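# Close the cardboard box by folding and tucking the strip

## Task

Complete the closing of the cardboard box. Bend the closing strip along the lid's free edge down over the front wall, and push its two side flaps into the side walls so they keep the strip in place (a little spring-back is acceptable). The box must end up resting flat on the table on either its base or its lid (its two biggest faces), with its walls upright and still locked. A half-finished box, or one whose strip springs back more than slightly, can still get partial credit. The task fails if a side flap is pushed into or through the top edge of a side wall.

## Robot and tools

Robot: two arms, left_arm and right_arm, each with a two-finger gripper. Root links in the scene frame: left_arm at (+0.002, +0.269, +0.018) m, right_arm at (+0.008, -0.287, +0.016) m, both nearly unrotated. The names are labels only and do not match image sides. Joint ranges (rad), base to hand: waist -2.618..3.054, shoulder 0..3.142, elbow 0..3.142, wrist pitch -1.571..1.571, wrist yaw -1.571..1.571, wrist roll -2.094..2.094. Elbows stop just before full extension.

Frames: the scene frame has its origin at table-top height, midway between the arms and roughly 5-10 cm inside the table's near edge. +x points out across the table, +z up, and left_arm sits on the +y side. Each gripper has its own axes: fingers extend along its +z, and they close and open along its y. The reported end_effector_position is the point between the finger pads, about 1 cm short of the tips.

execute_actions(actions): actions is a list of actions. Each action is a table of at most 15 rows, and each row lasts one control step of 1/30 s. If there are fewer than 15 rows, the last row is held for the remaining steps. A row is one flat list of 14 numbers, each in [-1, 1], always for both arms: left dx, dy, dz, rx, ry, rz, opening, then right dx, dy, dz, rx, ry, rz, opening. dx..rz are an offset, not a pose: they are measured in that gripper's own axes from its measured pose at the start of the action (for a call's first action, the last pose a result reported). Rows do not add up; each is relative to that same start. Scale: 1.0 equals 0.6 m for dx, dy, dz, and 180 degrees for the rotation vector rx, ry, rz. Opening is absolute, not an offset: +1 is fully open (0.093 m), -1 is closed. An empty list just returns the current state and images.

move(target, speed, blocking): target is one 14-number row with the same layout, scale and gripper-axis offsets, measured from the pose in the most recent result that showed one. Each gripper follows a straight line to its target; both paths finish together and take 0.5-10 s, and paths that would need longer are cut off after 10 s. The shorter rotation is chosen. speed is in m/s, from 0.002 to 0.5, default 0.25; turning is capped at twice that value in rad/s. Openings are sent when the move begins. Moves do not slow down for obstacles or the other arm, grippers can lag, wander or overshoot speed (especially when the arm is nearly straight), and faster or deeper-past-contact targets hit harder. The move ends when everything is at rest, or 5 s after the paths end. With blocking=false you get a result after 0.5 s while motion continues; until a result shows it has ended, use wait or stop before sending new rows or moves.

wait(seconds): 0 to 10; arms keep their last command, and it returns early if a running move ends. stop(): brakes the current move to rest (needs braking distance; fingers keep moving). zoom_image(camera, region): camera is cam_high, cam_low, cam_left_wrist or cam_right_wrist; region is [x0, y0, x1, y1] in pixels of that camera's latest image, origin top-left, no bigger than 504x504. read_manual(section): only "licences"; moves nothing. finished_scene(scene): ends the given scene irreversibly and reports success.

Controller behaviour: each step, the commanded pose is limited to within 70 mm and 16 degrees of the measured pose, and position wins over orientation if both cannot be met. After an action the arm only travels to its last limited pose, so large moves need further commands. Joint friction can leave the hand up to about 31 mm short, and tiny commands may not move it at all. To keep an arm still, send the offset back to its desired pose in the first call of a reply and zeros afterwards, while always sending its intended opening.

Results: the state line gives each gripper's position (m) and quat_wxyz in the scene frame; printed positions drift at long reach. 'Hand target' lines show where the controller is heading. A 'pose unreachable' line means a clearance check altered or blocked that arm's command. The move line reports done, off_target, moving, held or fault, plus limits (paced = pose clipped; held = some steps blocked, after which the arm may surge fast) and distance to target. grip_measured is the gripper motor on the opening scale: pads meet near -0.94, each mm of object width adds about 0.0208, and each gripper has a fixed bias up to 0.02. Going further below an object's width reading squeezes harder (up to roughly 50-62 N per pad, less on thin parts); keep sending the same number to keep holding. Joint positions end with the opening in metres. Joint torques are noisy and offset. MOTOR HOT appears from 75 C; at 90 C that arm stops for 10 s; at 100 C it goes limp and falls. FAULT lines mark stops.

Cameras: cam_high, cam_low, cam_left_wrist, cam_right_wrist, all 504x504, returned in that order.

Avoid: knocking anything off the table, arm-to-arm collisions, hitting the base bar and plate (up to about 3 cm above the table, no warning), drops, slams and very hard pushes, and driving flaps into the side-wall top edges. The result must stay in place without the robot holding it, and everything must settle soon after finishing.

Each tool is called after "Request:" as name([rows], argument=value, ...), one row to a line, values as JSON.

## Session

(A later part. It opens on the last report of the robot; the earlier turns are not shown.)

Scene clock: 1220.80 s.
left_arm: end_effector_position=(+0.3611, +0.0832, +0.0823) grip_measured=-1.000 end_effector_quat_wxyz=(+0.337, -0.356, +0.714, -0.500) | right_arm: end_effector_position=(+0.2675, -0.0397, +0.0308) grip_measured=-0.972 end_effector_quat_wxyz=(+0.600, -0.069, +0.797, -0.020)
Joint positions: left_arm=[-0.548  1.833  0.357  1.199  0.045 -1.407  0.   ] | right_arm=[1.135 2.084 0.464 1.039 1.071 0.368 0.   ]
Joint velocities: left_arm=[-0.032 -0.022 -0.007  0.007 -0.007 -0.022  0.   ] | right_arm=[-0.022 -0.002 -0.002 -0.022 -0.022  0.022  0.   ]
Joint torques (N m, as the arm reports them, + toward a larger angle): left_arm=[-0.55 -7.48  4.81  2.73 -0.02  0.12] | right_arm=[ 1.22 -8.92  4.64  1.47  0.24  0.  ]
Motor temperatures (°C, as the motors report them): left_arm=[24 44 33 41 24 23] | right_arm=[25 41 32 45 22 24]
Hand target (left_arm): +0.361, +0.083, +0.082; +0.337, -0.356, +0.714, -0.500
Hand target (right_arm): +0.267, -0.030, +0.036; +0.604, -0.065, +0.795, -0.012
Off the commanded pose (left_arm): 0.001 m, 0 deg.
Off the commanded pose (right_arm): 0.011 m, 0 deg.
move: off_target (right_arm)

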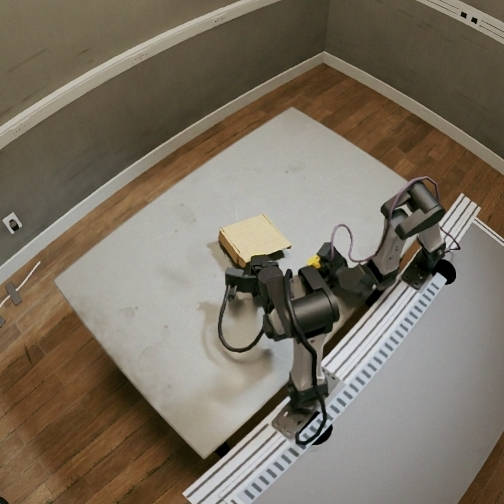

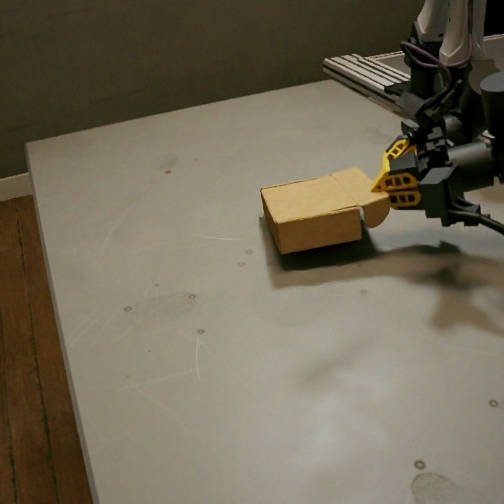

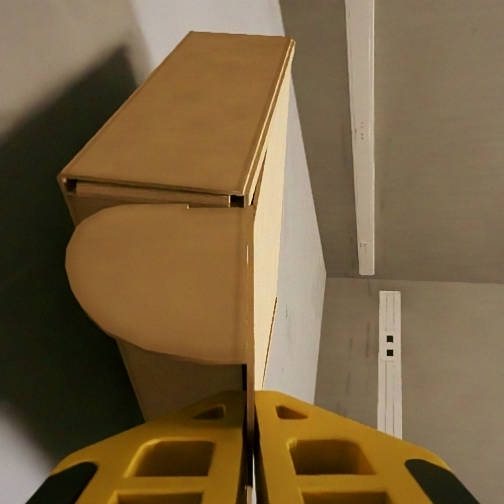

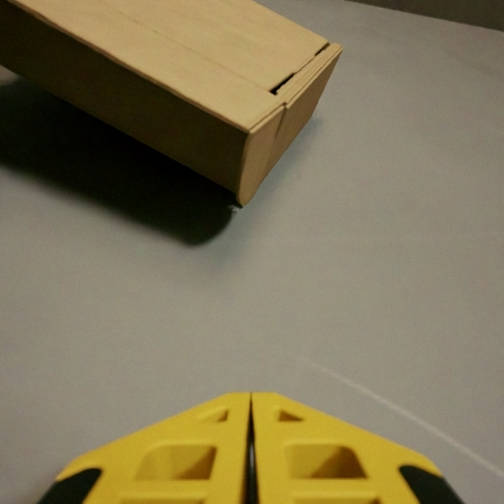

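Request:
move(target=[0,0.05,0.01,-0.03,0,0,-1, 0,0.03,0.0,0.10,0.012,0.03,-0.2], speed=0.05)

Scene clock: 1236.40 s.
left_arm: end_effector_position=(+0.3601, +0.0840, +0.0734) grip_measured=-1.000 end_effector_quat_wxyz=(+0.333, -0.360, +0.719, -0.493) | right_arm: end_effector_position=(+0.2682, -0.0271, +0.0290) grip_measured=-0.202 end_effector_quat_wxyz=(+0.590, +0.066, +0.796, -0.114)
Joint positions: left_arm=[-0.548  1.856  0.357  1.199  0.043 -1.407  0.   ] | right_arm=[ 1.192  2.164  0.948 -0.176  1.314  1.248  0.036]
Joint velocities: left_arm=[-0.002 -0.007 -0.007 -0.066  0.037 -0.007  0.   ] | right_arm=[-0.012  0.007  0.022 -0.022  0.007  0.022 -0.   ]
Joint torques (N m, as the arm reports them, + toward a larger angle): left_arm=[-0.14 -4.63  5.41  2.17 -0.09  0.19] | right_arm=[ 1.56 -8.74  5.72  0.4   0.52 -0.03]
Motor temperatures (°C, as the motors report them): left_arm=[24 44 33 42 24 23] | right_arm=[25 42 32 42 22 24]
Hand target (left_arm): +0.360, +0.088, +0.053; +0.320, -0.370, +0.737, -0.466
Hand target (right_arm): +0.265, -0.020, +0.027; +0.593, +0.059, +0.795, -0.114
Off the commanded pose (left_arm): 0.022 m, 4 deg.
Off the commanded pose (right_arm): 0.006 m, 0 deg.
move: off_target (left_arm)

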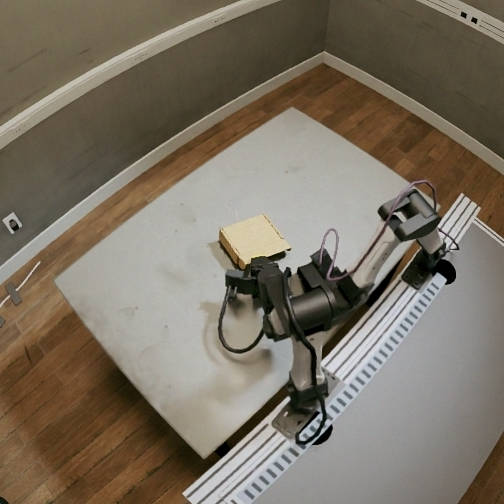

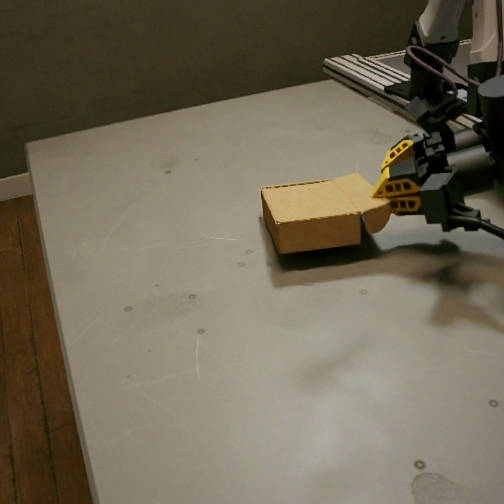

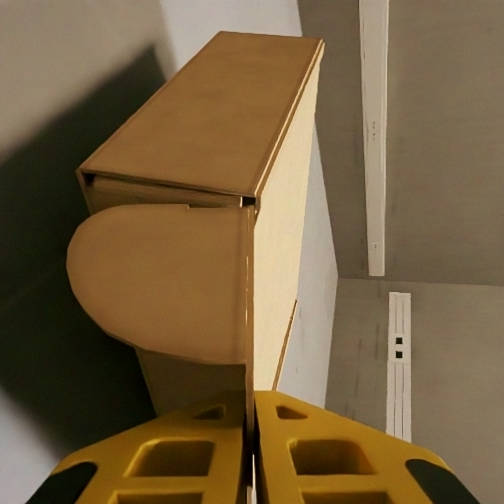

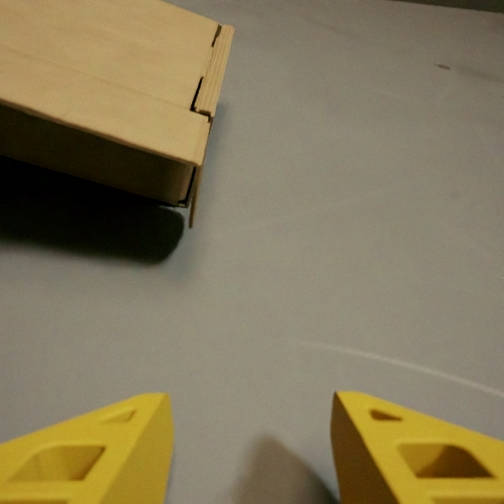

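Request:
move(target=[0,0.03,0,0,0,0,-1, -0.017,0.032,0.10,0,0,0,-0.2], speed=0.05)

Scene clock: 1252.03 s.
left_arm: end_effector_position=(+0.3640, +0.0823, +0.0757) grip_measured=-1.000 end_effector_quat_wxyz=(+0.345, -0.351, +0.704, -0.511) | right_arm: end_effector_position=(+0.3341, -0.0180, +0.0341) grip_measured=-0.202 end_effector_quat_wxyz=(+0.600, +0.083, +0.788, -0.106)
Joint positions: left_arm=[-0.545  1.928  0.357  1.327  0.05  -1.408  0.   ] | right_arm=[1.028 2.214 0.949 0.407 1.262 0.735 0.036]
Joint velocities: left_arm=[-0.012 -0.007 -0.007 -0.051 -0.051 -0.007  0.   ] | right_arm=[-0.007 -0.002 -0.002  0.066 -0.022 -0.022  0.   ]
Joint torques (N m, as the arm reports them, + toward a larger angle): left_arm=[ 0.09 -5.4   2.32  2.73  0.02  0.19] | right_arm=[-0.19 -9.5   2.96  1.37  0.16 -0.11]
Motor temperatures (°C, as the motors report them): left_arm=[24 42 34 40 24 23] | right_arm=[25 42 33 39 23 24]
Hand target (left_arm): +0.356, +0.088, +0.057; +0.332, -0.360, +0.719, -0.492
Hand target (right_arm): +0.331, -0.025, +0.020; +0.590, +0.068, +0.796, -0.117
Off the commanded pose (left_arm): 0.022 m, 3 deg.
Off the commanded pose (right_arm): 0.015 m, 3 deg.
move: off_target (left_arm, right_arm)

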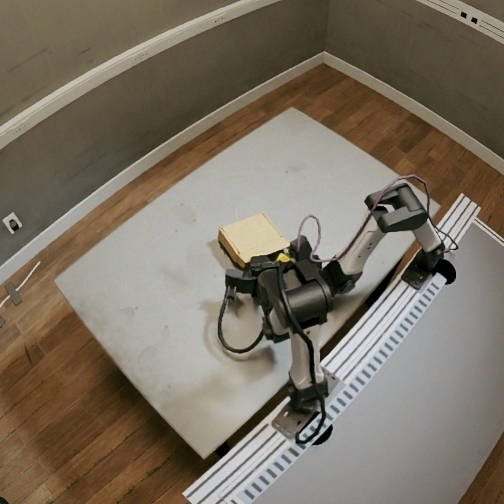

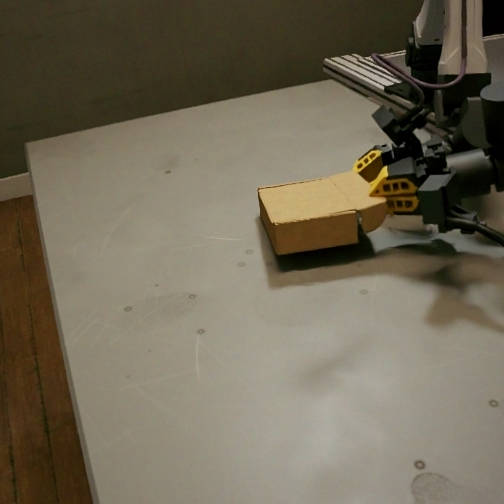

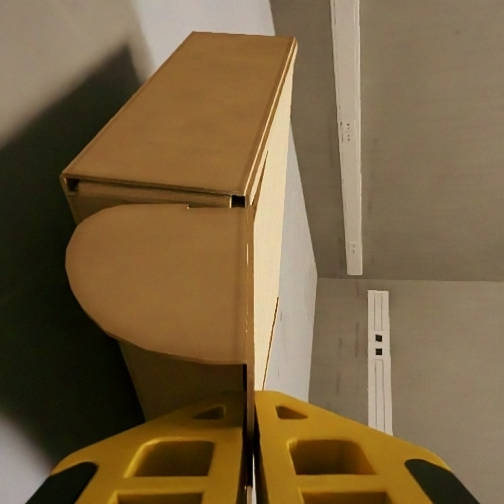

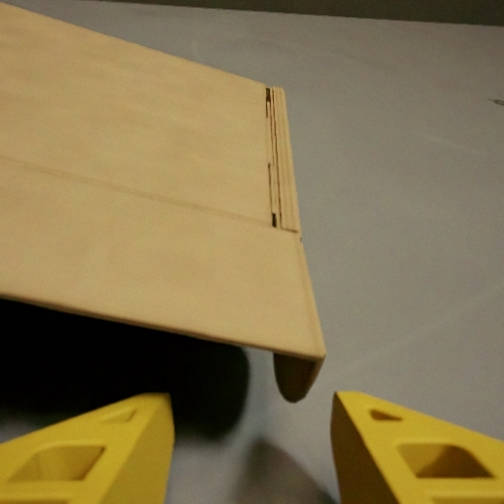

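Request:
move(target=[0,0.02,0,-0.07,0,0,-1, 0.015,-0.02,0.04,0,0,0,-0.2], speed=0.04)

Scene clock: 1261.87 s.
left_arm: end_effector_position=(+0.3657, +0.0843, +0.0772) grip_measured=-1.000 end_effector_quat_wxyz=(+0.316, -0.378, +0.740, -0.459) | right_arm: end_effector_position=(+0.3540, -0.0288, +0.0352) grip_measured=-0.202 end_effector_quat_wxyz=(+0.610, +0.099, +0.780, -0.095)
Joint positions: left_arm=[-0.55   1.742  0.421  0.929  0.021 -1.41   0.   ] | right_arm=[0.967 2.234 0.912 0.636 1.232 0.601 0.036]
Joint velocities: left_arm=[-0.017 -0.017 -0.002 -0.081 -0.007 -0.007  0.   ] | right_arm=[-0.002  0.002  0.012  0.051  0.022 -0.022 -0.001]
Joint torques (N m, as the arm reports them, + toward a larger angle): left_arm=[-1.51 -8.01  6.41  1.71 -0.23  0.18] | right_arm=[-0.38 -9.57  2.8   1.48  0.12 -0.11]
Motor temperatures (°C, as the motors report them): left_arm=[24 42 33 41 24 23] | right_arm=[25 43 33 39 22 24]
Hand target (left_arm): +0.361, +0.085, +0.065; +0.305, -0.384, +0.757, -0.432
Hand target (right_arm): +0.351, -0.037, +0.021; +0.600, +0.083, +0.788, -0.107
Off the commanded pose (left_arm): 0.014 m, 4 deg.
Off the commanded pose (right_arm): 0.017 m, 3 deg.
move: off_target (left_arm, right_arm)

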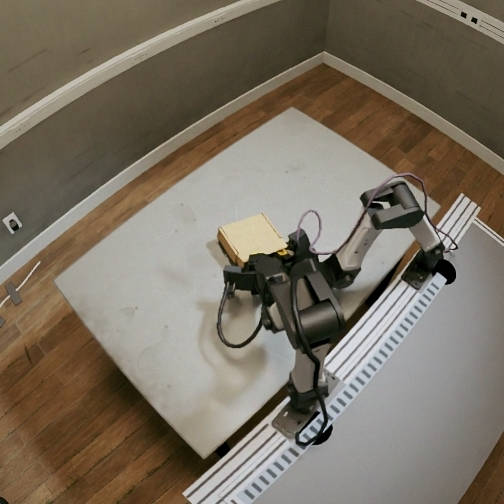

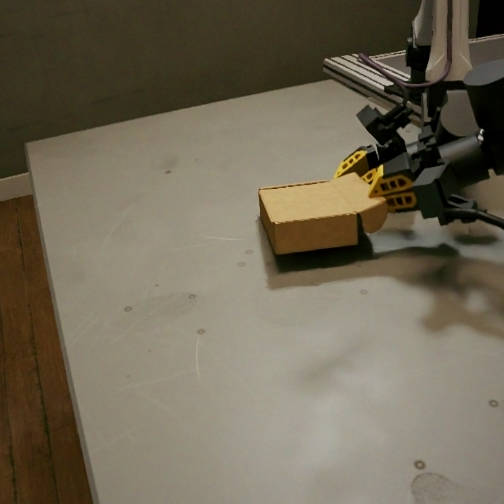

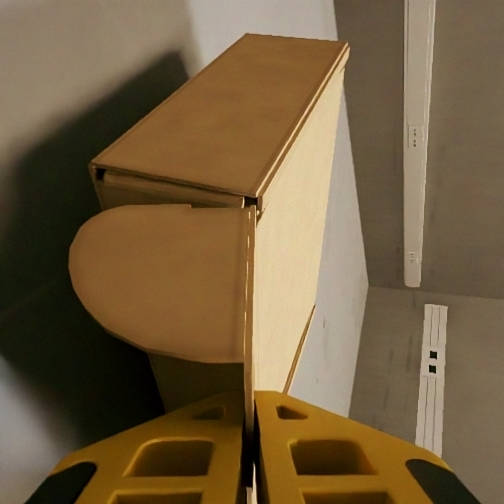

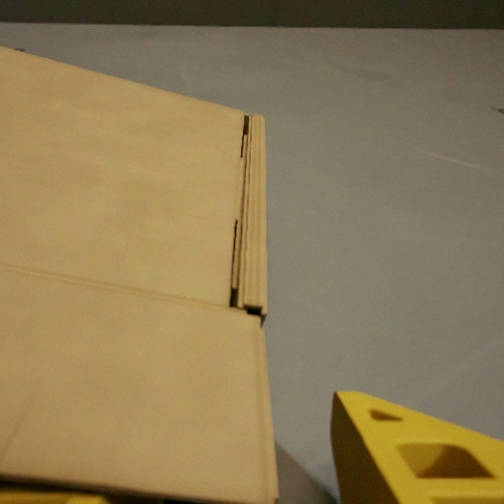

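Request:
move(target=[0,0.02,0,-0.025,0,0,-1, 0.01,0.06,0.0,0,0,0,-0.2], speed=0.03)

Scene clock: 1268.73 s.
left_arm: end_effector_position=(+0.3673, +0.0848, +0.0799) grip_measured=-1.000 end_effector_quat_wxyz=(+0.320, -0.380, +0.735, -0.462) | right_arm: end_effector_position=(+0.3630, -0.0153, +0.0343) grip_measured=-0.202 end_effector_quat_wxyz=(+0.614, +0.110, +0.774, -0.105)
Joint positions: left_arm=[-0.55   1.741  0.422  0.939  0.015 -1.416  0.   ] | right_arm=[0.97  2.286 1.016 0.56  1.267 0.633 0.036]
Joint velocities: left_arm=[-0.002  0.002  0.017 -0.022 -0.081  0.022  0.   ] | right_arm=[-0.017  0.002 -0.007  0.022 -0.051 -0.022  0.   ]
Joint torques (N m, as the arm reports them, + toward a larger angle): left_arm=[-0.71 -7.44  5.7   2.63 -0.04  0.08] | right_arm=[  0.26 -11.81   4.56   1.43   0.2   -0.06]
Motor temperatures (°C, as the motors report them): left_arm=[24 42 34 40 24 23] | right_arm=[25 43 33 39 22 24]
Hand target (left_arm): +0.367, +0.085, +0.078; +0.318, -0.381, +0.737, -0.459
Hand target (right_arm): +0.363, -0.015, +0.034; +0.614, +0.109, +0.775, -0.103
Off the commanded pose (left_arm): 0.015 m, 5 deg.
Off the commanded pose (right_arm): 0.022 m, 2 deg.
move: held (left_arm, right_arm); limits=held; held on 13 of 45 steps (left_arm, right_arm), including the last (left_arm, right_arm)
pose unreachable (left arm): on one or more control steps of this call, first in action 0 (counted from 0), this arm could not follow its commanded pose, so it was not sent that pose on those steps. On the call's last step it was still not sent that pose. It may still have moved: this result reports where it is.
cause: the commanded pose would bring a part of the arm too close to another arm (this arm's wrist (the part past joint 5) and the other arm's wrist (the part past joint 4)).
pose unreachable (right arm): on one or more control steps of this call, first in action 0 (counted from 0), this arm could not follow its commanded pose, so it was not sent that pose on those steps. On the call's last step it was still not sent that pose. It may still have moved: this result reports where it is.
cause: the commanded pose would bring a part of the arm too close to another arm (this arm's wrist (the part past joint 4) and the other arm's wrist (the part past joint 5)).

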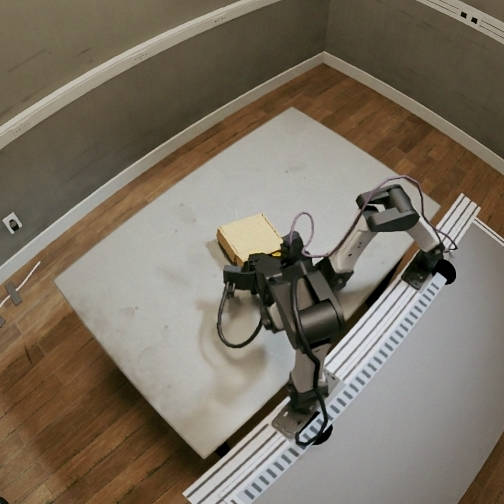

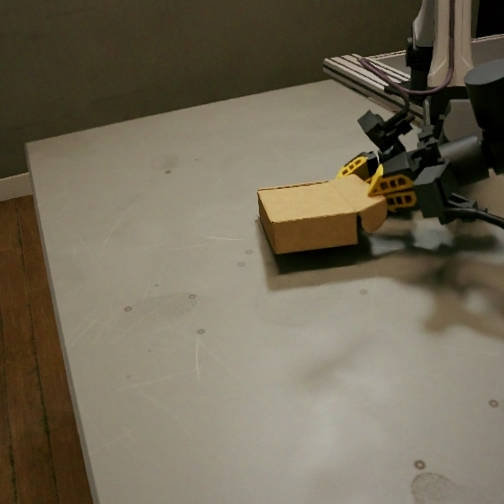

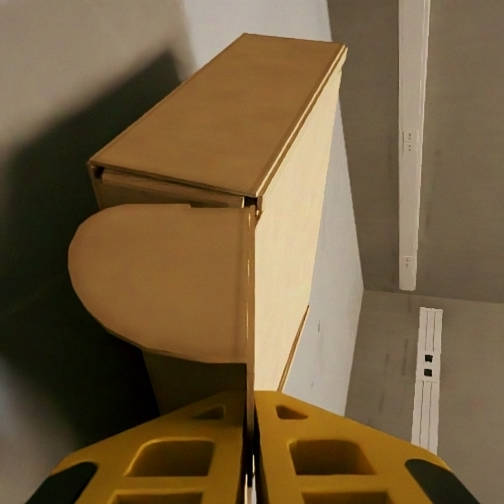

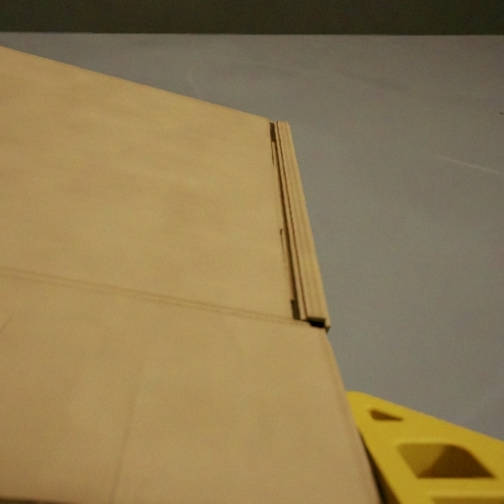

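Request:
move(target=[0,0.0,0,0,0,0,-1, 0.01,-0.01,-0.015,-0.133,-0.004,-0.03,-0.2], speed=0.04)

Scene clock: 1280.37 s.
left_arm: end_effector_position=(+0.3687, +0.0845, +0.0836) grip_measured=-1.000 end_effector_quat_wxyz=(+0.324, -0.378, +0.731, -0.467) | right_arm: end_effector_position=(+0.3546, -0.0141, +0.0342) grip_measured=-0.202 end_effector_quat_wxyz=(+0.624, -0.045, +0.779, +0.030)
Joint positions: left_arm=[-0.55   1.741  0.422  0.955  0.013 -1.416  0.   ] | right_arm=[0.902 2.258 0.676 1.275 0.831 0.184 0.036]
Joint velocities: left_arm=[-0.002  0.022 -0.012 -0.066  0.022 -0.022  0.   ] | right_arm=[-0.012 -0.012 -0.002 -0.051  0.037 -0.007 -0.001]
Joint torques (N m, as the arm reports them, + toward a larger angle): left_arm=[-0.7  -7.32  5.67  2.51 -0.03  0.1 ] | right_arm=[ -0.32 -10.82   1.7    1.99  -0.07  -0.12]
Motor temperatures (°C, as the motors report them): left_arm=[24 42 34 41 24 23] | right_arm=[25 45 32 40 22 24]
Hand target (left_arm): +0.367, +0.085, +0.080; +0.320, -0.380, +0.735, -0.462
Hand target (right_arm): +0.352, -0.019, +0.032; +0.620, -0.055, +0.782, +0.029
Off the commanded pose (left_arm): 0.004 m, 1 deg.
Off the commanded pose (right_arm): 0.006 m, 1 deg.
move: done

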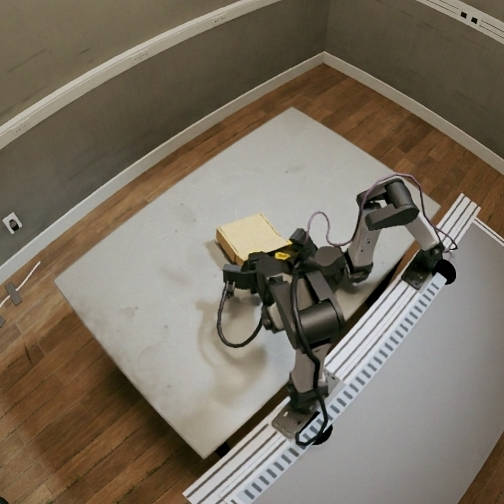

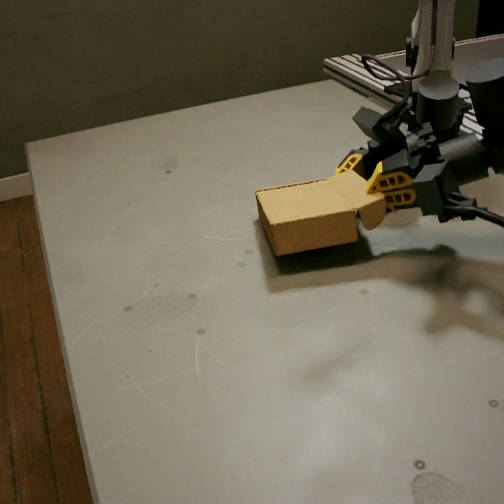

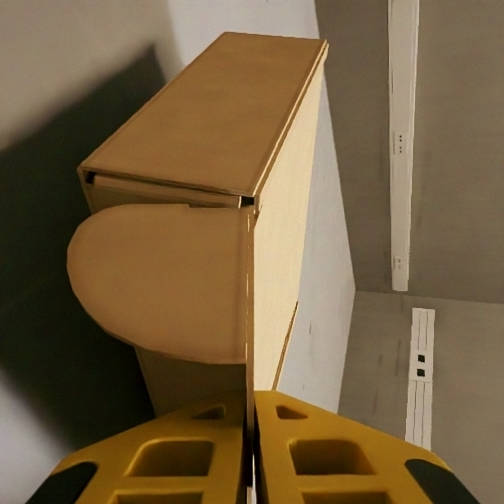

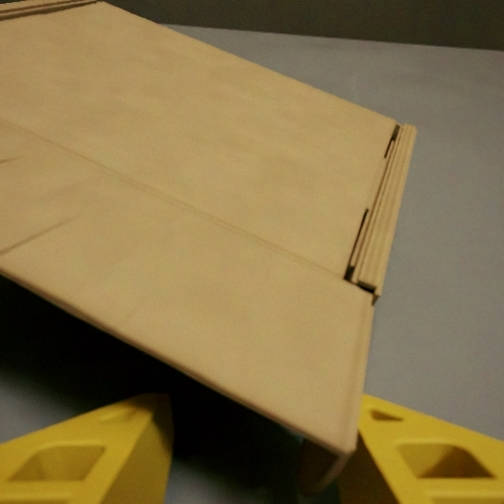

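Request:
move(target=[0,0.02,0,-0.02,0,0,-1, 0.0,0.05,0.015,0,0,0,-0.2], speed=0.03)

Scene clock: 1286.10 s.
left_arm: end_effector_position=(+0.3698, +0.0896, +0.0802) grip_measured=-1.000 end_effector_quat_wxyz=(+0.329, -0.387, +0.731, -0.456) | right_arm: end_effector_position=(+0.3620, -0.0028, +0.0318) grip_measured=-0.202 end_effector_quat_wxyz=(+0.624, -0.032, +0.781, +0.011)
Joint positions: left_arm=[-0.547  1.741  0.422  0.941 -0.009 -1.417  0.   ] | right_arm=[0.918 2.287 0.763 1.193 0.892 0.202 0.036]
Joint velocities: left_arm=[-0.007  0.002  0.007 -0.007  0.022  0.081  0.   ] | right_arm=[-0.012 -0.012 -0.002 -0.095  0.007  0.037  0.   ]
Joint torques (N m, as the arm reports them, + toward a larger angle): left_arm=[-0.83 -8.09  6.3   1.94  0.1   0.12] | right_arm=[ 2.46 -9.49  5.66  1.84 -0.13 -0.06]
Motor temperatures (°C, as the motors report them): left_arm=[24 42 34 41 24 23] | right_arm=[25 45 32 41 22 24]
Hand target (left_arm): +0.365, +0.088, +0.073; +0.313, -0.388, +0.745, -0.444
Hand target (right_arm): +0.359, +0.016, +0.031; +0.624, -0.045, +0.780, +0.030
Off the commanded pose (left_arm): 0.009 m, 3 deg.
Off the commanded pose (right_arm): 0.020 m, 3 deg.
move: off_target (left_arm, right_arm)

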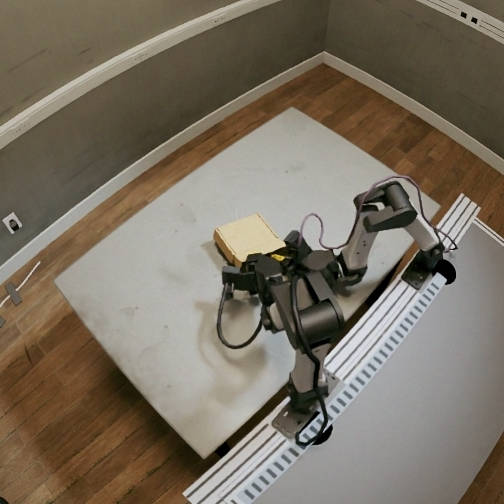

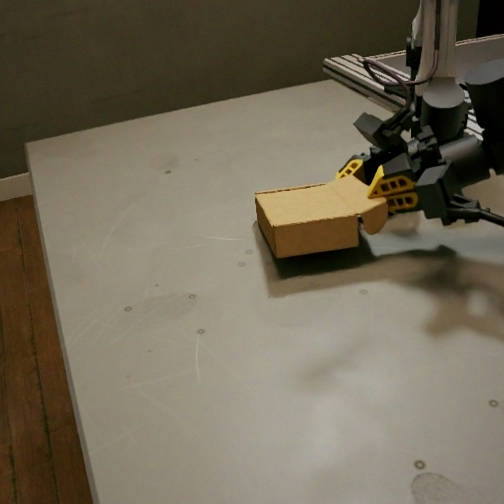

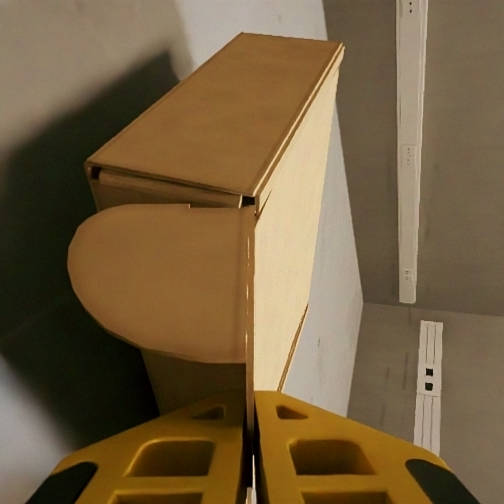

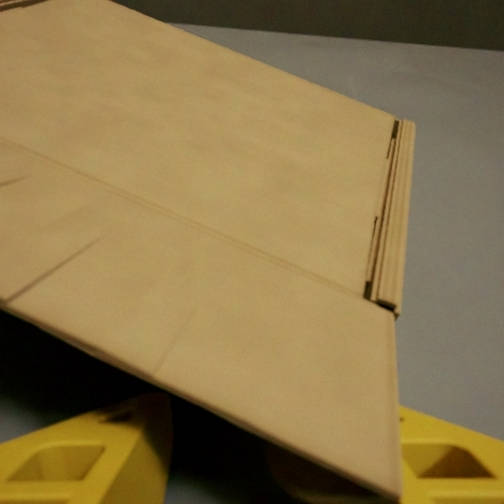

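Request:
move(target=[0.01,0.015,0,-0.015,0,0,-1, 0.02,0.05,-0.01,0,0,0,-0.2], speed=0.03)

Scene clock: 1290.93 s.
left_arm: end_effector_position=(+0.3702, +0.0892, +0.0816) grip_measured=-1.000 end_effector_quat_wxyz=(+0.334, -0.392, +0.726, -0.456) | right_arm: end_effector_position=(+0.3553, +0.0148, +0.0308) grip_measured=-0.202 end_effector_quat_wxyz=(+0.632, -0.013, +0.774, +0.013)
Joint positions: left_arm=[-0.557  1.741  0.422  0.947 -0.032 -1.425  0.   ] | right_arm=[0.97  2.328 0.826 1.176 0.966 0.24  0.036]
Joint velocities: left_arm=[-0.022 -0.012 -0.007 -0.037 -0.022 -0.007  0.   ] | right_arm=[-0.012  0.002 -0.007 -0.095 -0.022  0.022  0.   ]
Joint torques (N m, as the arm reports them, + toward a larger angle): left_arm=[-1.81 -7.79  5.91  1.94 -0.11  0.1 ] | right_arm=[ 1.87 -9.18  5.18  1.52 -0.02 -0.03]
Motor temperatures (°C, as the motors report them): left_arm=[24 43 34 40 24 23] | right_arm=[25 45 32 41 22 24]
Hand target (left_arm): +0.364, +0.087, +0.071; +0.320, -0.394, +0.741, -0.439
Hand target (right_arm): +0.350, +0.025, +0.020; +0.624, -0.032, +0.781, +0.011
Off the commanded pose (left_arm): 0.012 m, 3 deg.
Off the commanded pose (right_arm): 0.016 m, 3 deg.
move: off_target (left_arm, right_arm)

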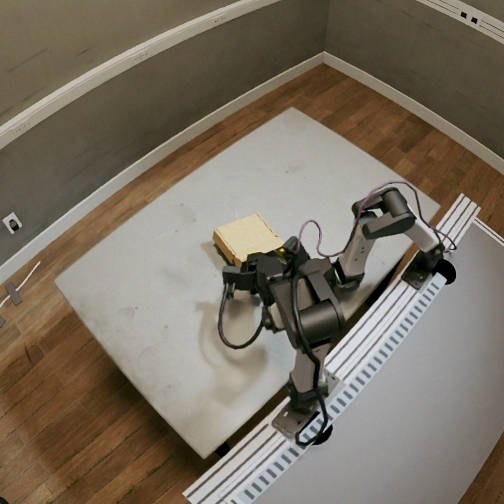

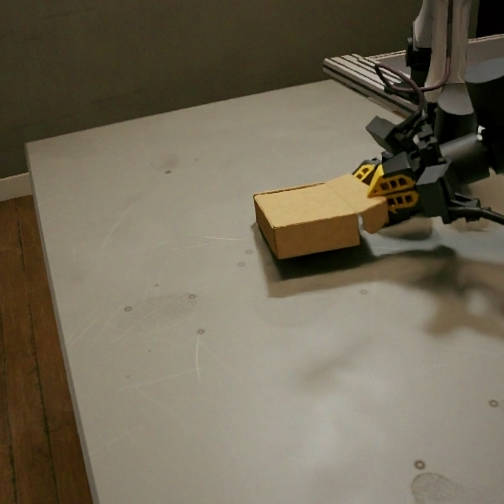

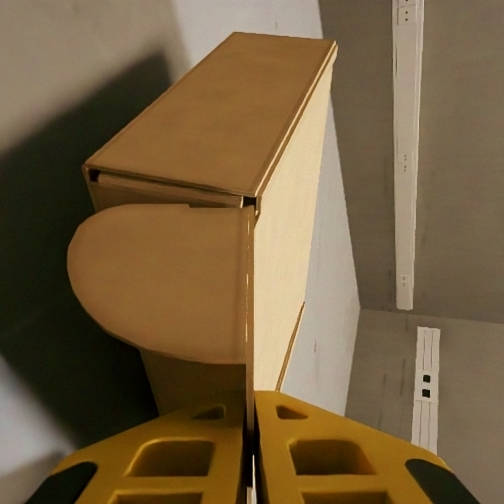

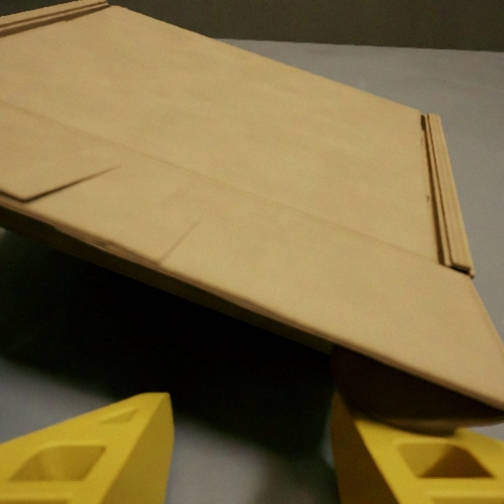

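Request:
move(target=[0.0,0.015,0,-0.015,0,0,-1, 0.02,0.0,-0.09,0,0,0,-0.2], speed=0.04)

Request:
move(target=[0.0,0.0,0,0,0,0,-1, 0.0,-0.05,-0.03,0.05,0,0.01,-0.2], speed=0.04)

Scene clock: 1298.37 s.
left_arm: end_effector_position=(+0.3701, +0.0894, +0.0812) grip_measured=-1.000 end_effector_quat_wxyz=(+0.333, -0.392, +0.727, -0.455) | right_arm: end_effector_position=(+0.3075, +0.0174, +0.0352) grip_measured=-0.202 end_effector_quat_wxyz=(+0.637, -0.002, +0.770, +0.024)
Joint positions: left_arm=[-0.557  1.741  0.422  0.945 -0.032 -1.426  0.   ] | right_arm=[1.1   2.284 0.737 1.173 1.088 0.335 0.036]
Joint velocities: left_arm=[ 0.007 -0.007 -0.012 -0.007 -0.022 -0.037  0.   ] | right_arm=[-0.007 -0.012  0.002 -0.037  0.081  0.022 -0.001]
Joint torques (N m, as the arm reports them, + toward a larger angle): left_arm=[-0.52 -7.99  6.05  2.02 -0.12  0.12] | right_arm=[  1.33 -11.05   2.     1.59   0.21  -0.03]
Motor temperatures (°C, as the motors report them): left_arm=[24 43 34 39 24 23] | right_arm=[25 45 33 41 22 24]
Hand target (left_arm): +0.368, +0.092, +0.073; +0.325, -0.399, +0.737, -0.439
Hand target (right_arm): +0.300, +0.012, +0.030; +0.632, -0.012, +0.775, +0.014
Off the commanded pose (left_arm): 0.009 m, 3 deg.
Off the commanded pose (right_arm): 0.010 m, 2 deg.
move: off_target (left_arm)

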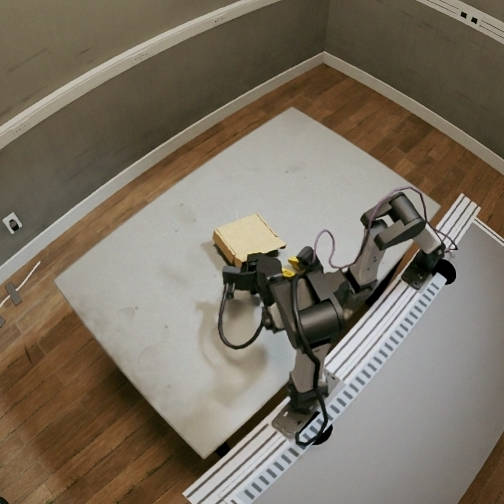

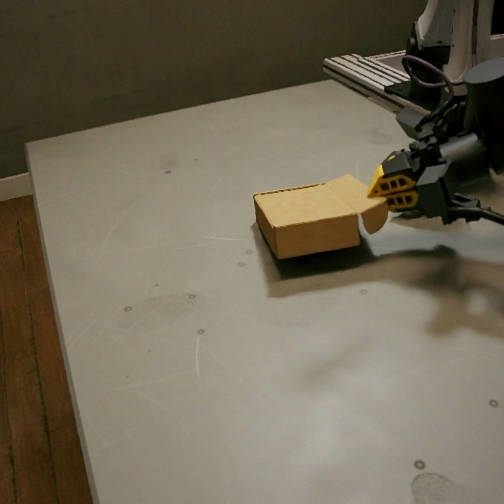

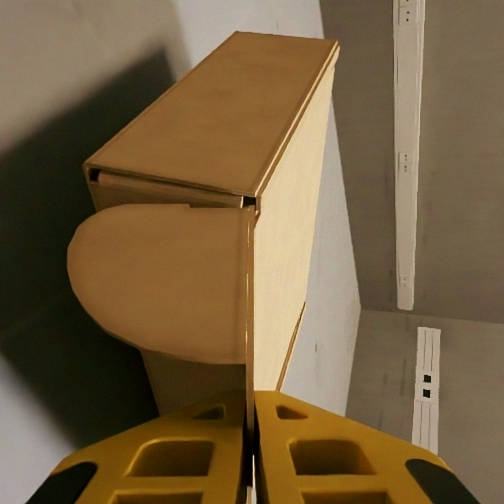

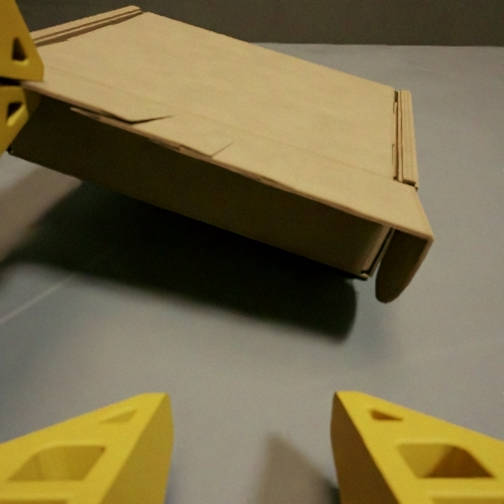

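Scene clock: 1300.77 s.
left_arm: end_effector_position=(+0.3713, +0.0887, +0.0846) grip_measured=-1.000 end_effector_quat_wxyz=(+0.336, -0.390, +0.723, -0.460) | right_arm: end_effector_position=(+0.2986, -0.0091, +0.0416) grip_measured=-0.202 end_effector_quat_wxyz=(+0.639, +0.071, +0.766, -0.018)
Joint positions: left_arm=[-0.557  1.741  0.422  0.96  -0.032 -1.426  0.   ] | right_arm=[1.122 2.215 0.737 0.936 1.256 0.553 0.036]
Joint velocities: left_arm=[ 0.022 -0.002  0.002  0.007 -0.051  0.037  0.   ] | right_arm=[-0.007  0.012 -0.017 -0.037  0.051  0.007  0.   ]
Joint torques (N m, as the arm reports them, + toward a larger angle): left_arm=[-0.64 -7.4   5.77  2.53 -0.07  0.12] | right_arm=[  1.51 -10.88   2.33   1.38   0.27  -0.03]
Motor temperatures (°C, as the motors report them): left_arm=[24 43 34 40 24 23] | right_arm=[25 46 32 41 22 24]
Hand target (left_arm): +0.370, +0.089, +0.081; +0.333, -0.392, +0.726, -0.455
Hand target (right_arm): +0.291, -0.013, +0.038; +0.637, +0.059, +0.768, -0.026
Off the commanded pose (left_arm): 0.004 m, 1 deg.
Off the commanded pose (right_arm): 0.010 m, 2 deg.
move: done

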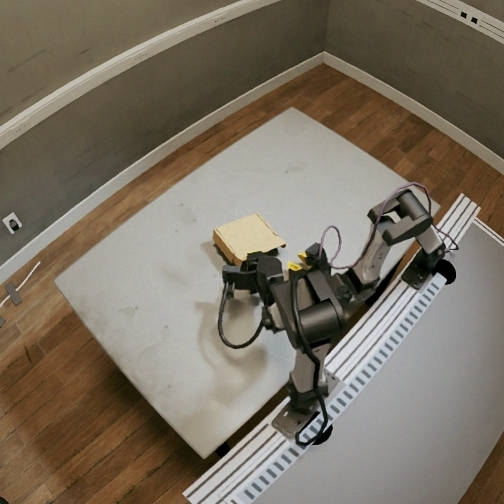

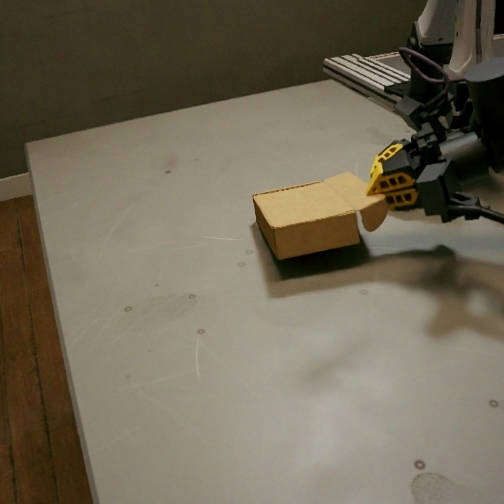

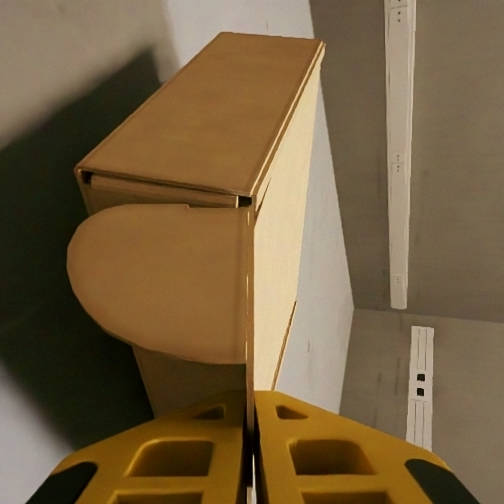

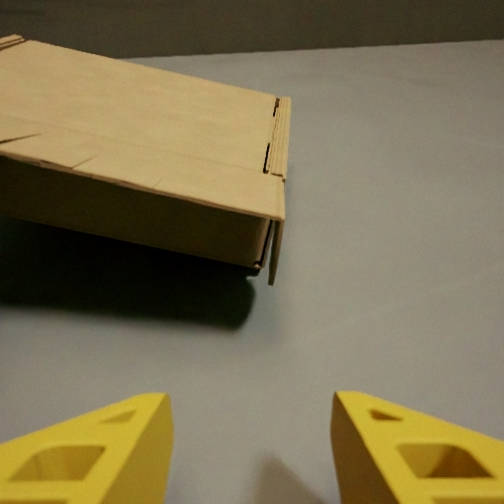

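Request:
move(target=[0.0,0.07,0.01,-0.02,0,0,-1, -0.027,-0.143,0.067,-0.4395,0.0577,-0.1369,-1], speed=0.1)

Scene clock: 1330.90 s.
left_arm: end_effector_position=(+0.3774, +0.0877, +0.0757) grip_measured=-1.000 end_effector_quat_wxyz=(+0.344, -0.387, +0.713, -0.473) | right_arm: end_effector_position=(+0.3308, -0.1002, +0.0404) grip_measured=-0.972 end_effector_quat_wxyz=(+0.440, -0.506, +0.661, +0.336)
Joint positions: left_arm=[-0.549  1.845  0.422  1.1   -0.024 -1.426  0.   ] | right_arm=[ 0.089  1.892  0.626  0.426 -0.984 -0.779  0.   ]
Joint velocities: left_arm=[-0.002 -0.007 -0.012 -0.037 -0.022  0.081  0.   ] | right_arm=[-0.012  0.012  0.002 -0.007 -0.081 -0.037  0.   ]
Joint torques (N m, as the arm reports them, + toward a larger angle): left_arm=[-0.03 -5.02  2.35  2.37 -0.06  0.15] | right_arm=[-0.39 -8.72  5.77  1.2  -0.58 -0.14]
Motor temperatures (°C, as the motors report them): left_arm=[24 42 34 41 24 23] | right_arm=[25 46 31 40 22 24]
Hand target (left_arm): +0.364, +0.097, +0.045; +0.324, -0.400, +0.737, -0.437
Hand target (right_arm): +0.336, -0.101, +0.045; +0.443, -0.507, +0.658, +0.337
Off the commanded pose (left_arm): 0.036 m, 6 deg.
Off the commanded pose (right_arm): 0.005 m, 3 deg.
move: off_target (left_arm, right_arm)

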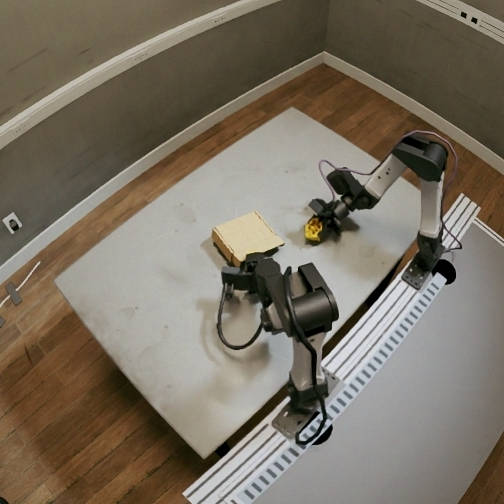

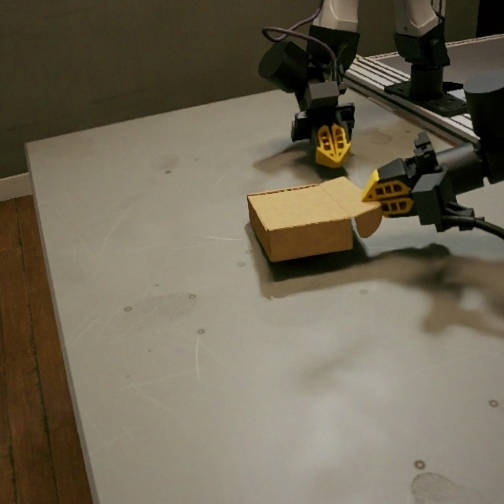

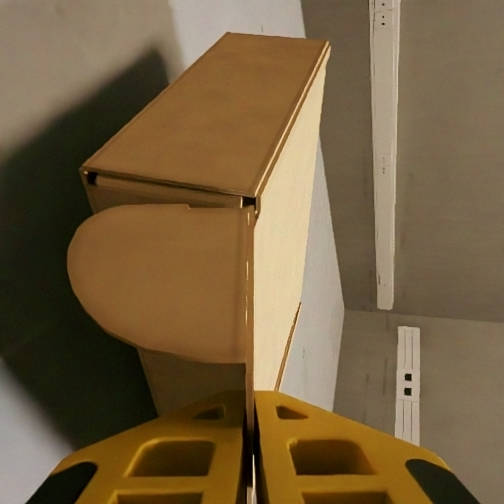

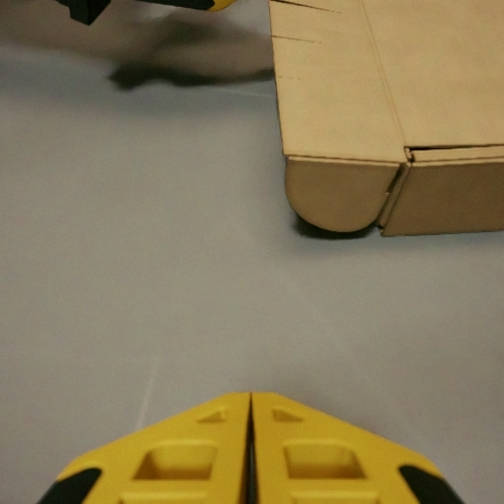

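Request:
move(target=[0.006,0.047,0.016,0.03,0.02,-0.075,-1, 0,0,0,0,0,0,-1], speed=0.04)

Scene clock: 1348.20 s.
left_arm: end_effector_position=(+0.3839, +0.0845, +0.0601) grip_measured=-1.000 end_effector_quat_wxyz=(+0.298, -0.426, +0.641, -0.564) | right_arm: end_effector_position=(+0.3301, -0.1002, +0.0399) grip_measured=-0.972 end_effector_quat_wxyz=(+0.439, -0.506, +0.662, +0.337)
Joint positions: left_arm=[-0.511  2.123  0.422  1.511  0.068 -1.64   0.   ] | right_arm=[ 0.089  1.892  0.626  0.421 -0.985 -0.782  0.   ]
Joint velocities: left_arm=[ 0.007 -0.002 -0.002 -0.007  0.007  0.051  0.   ] | right_arm=[-0.012  0.002 -0.002  0.022 -0.051  0.007  0.   ]
Joint torques (N m, as the arm reports them, + toward a larger angle): left_arm=[-0.02 -6.41  2.08  2.8   0.1  -0.04] | right_arm=[ 0.29 -8.45  4.62  1.44 -0.51 -0.03]
Motor temperatures (°C, as the motors report them): left_arm=[24 41 33 41 24 23] | right_arm=[25 45 33 39 22 24]
Hand target (left_arm): +0.378, +0.087, +0.045; +0.282, -0.437, +0.649, -0.555
Hand target (right_arm): +0.331, -0.100, +0.040; +0.440, -0.506, +0.661, +0.337
Off the commanded pose (left_arm): 0.016 m, 3 deg.
Off the commanded pose (right_arm): 0.001 m, 0 deg.
move: off_target (left_arm)

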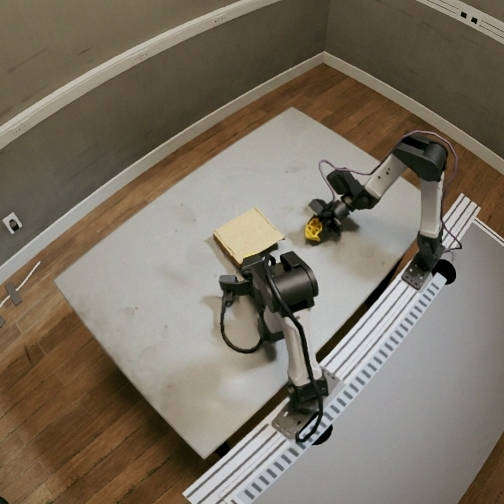

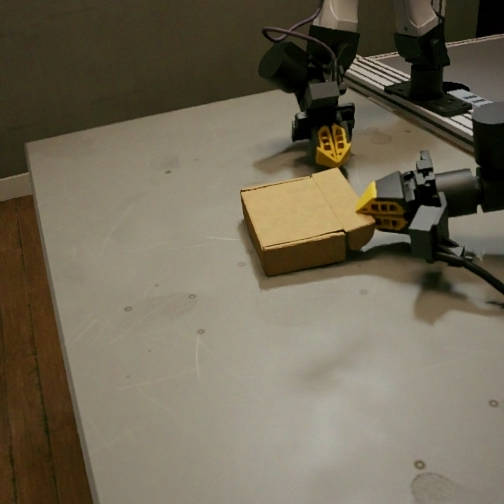

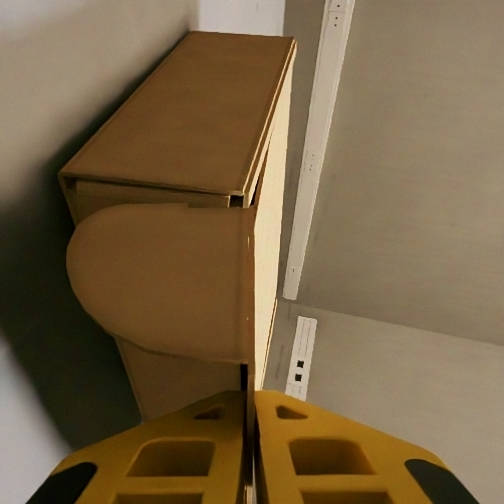

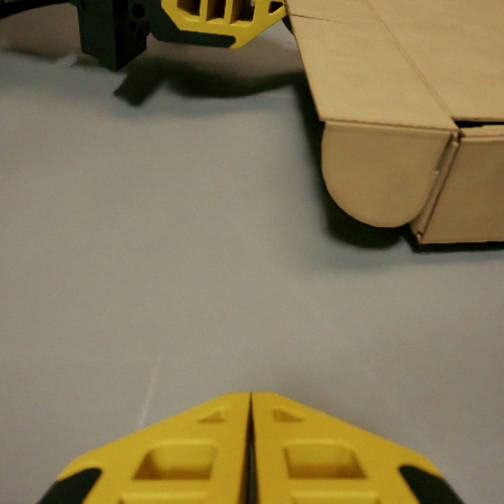

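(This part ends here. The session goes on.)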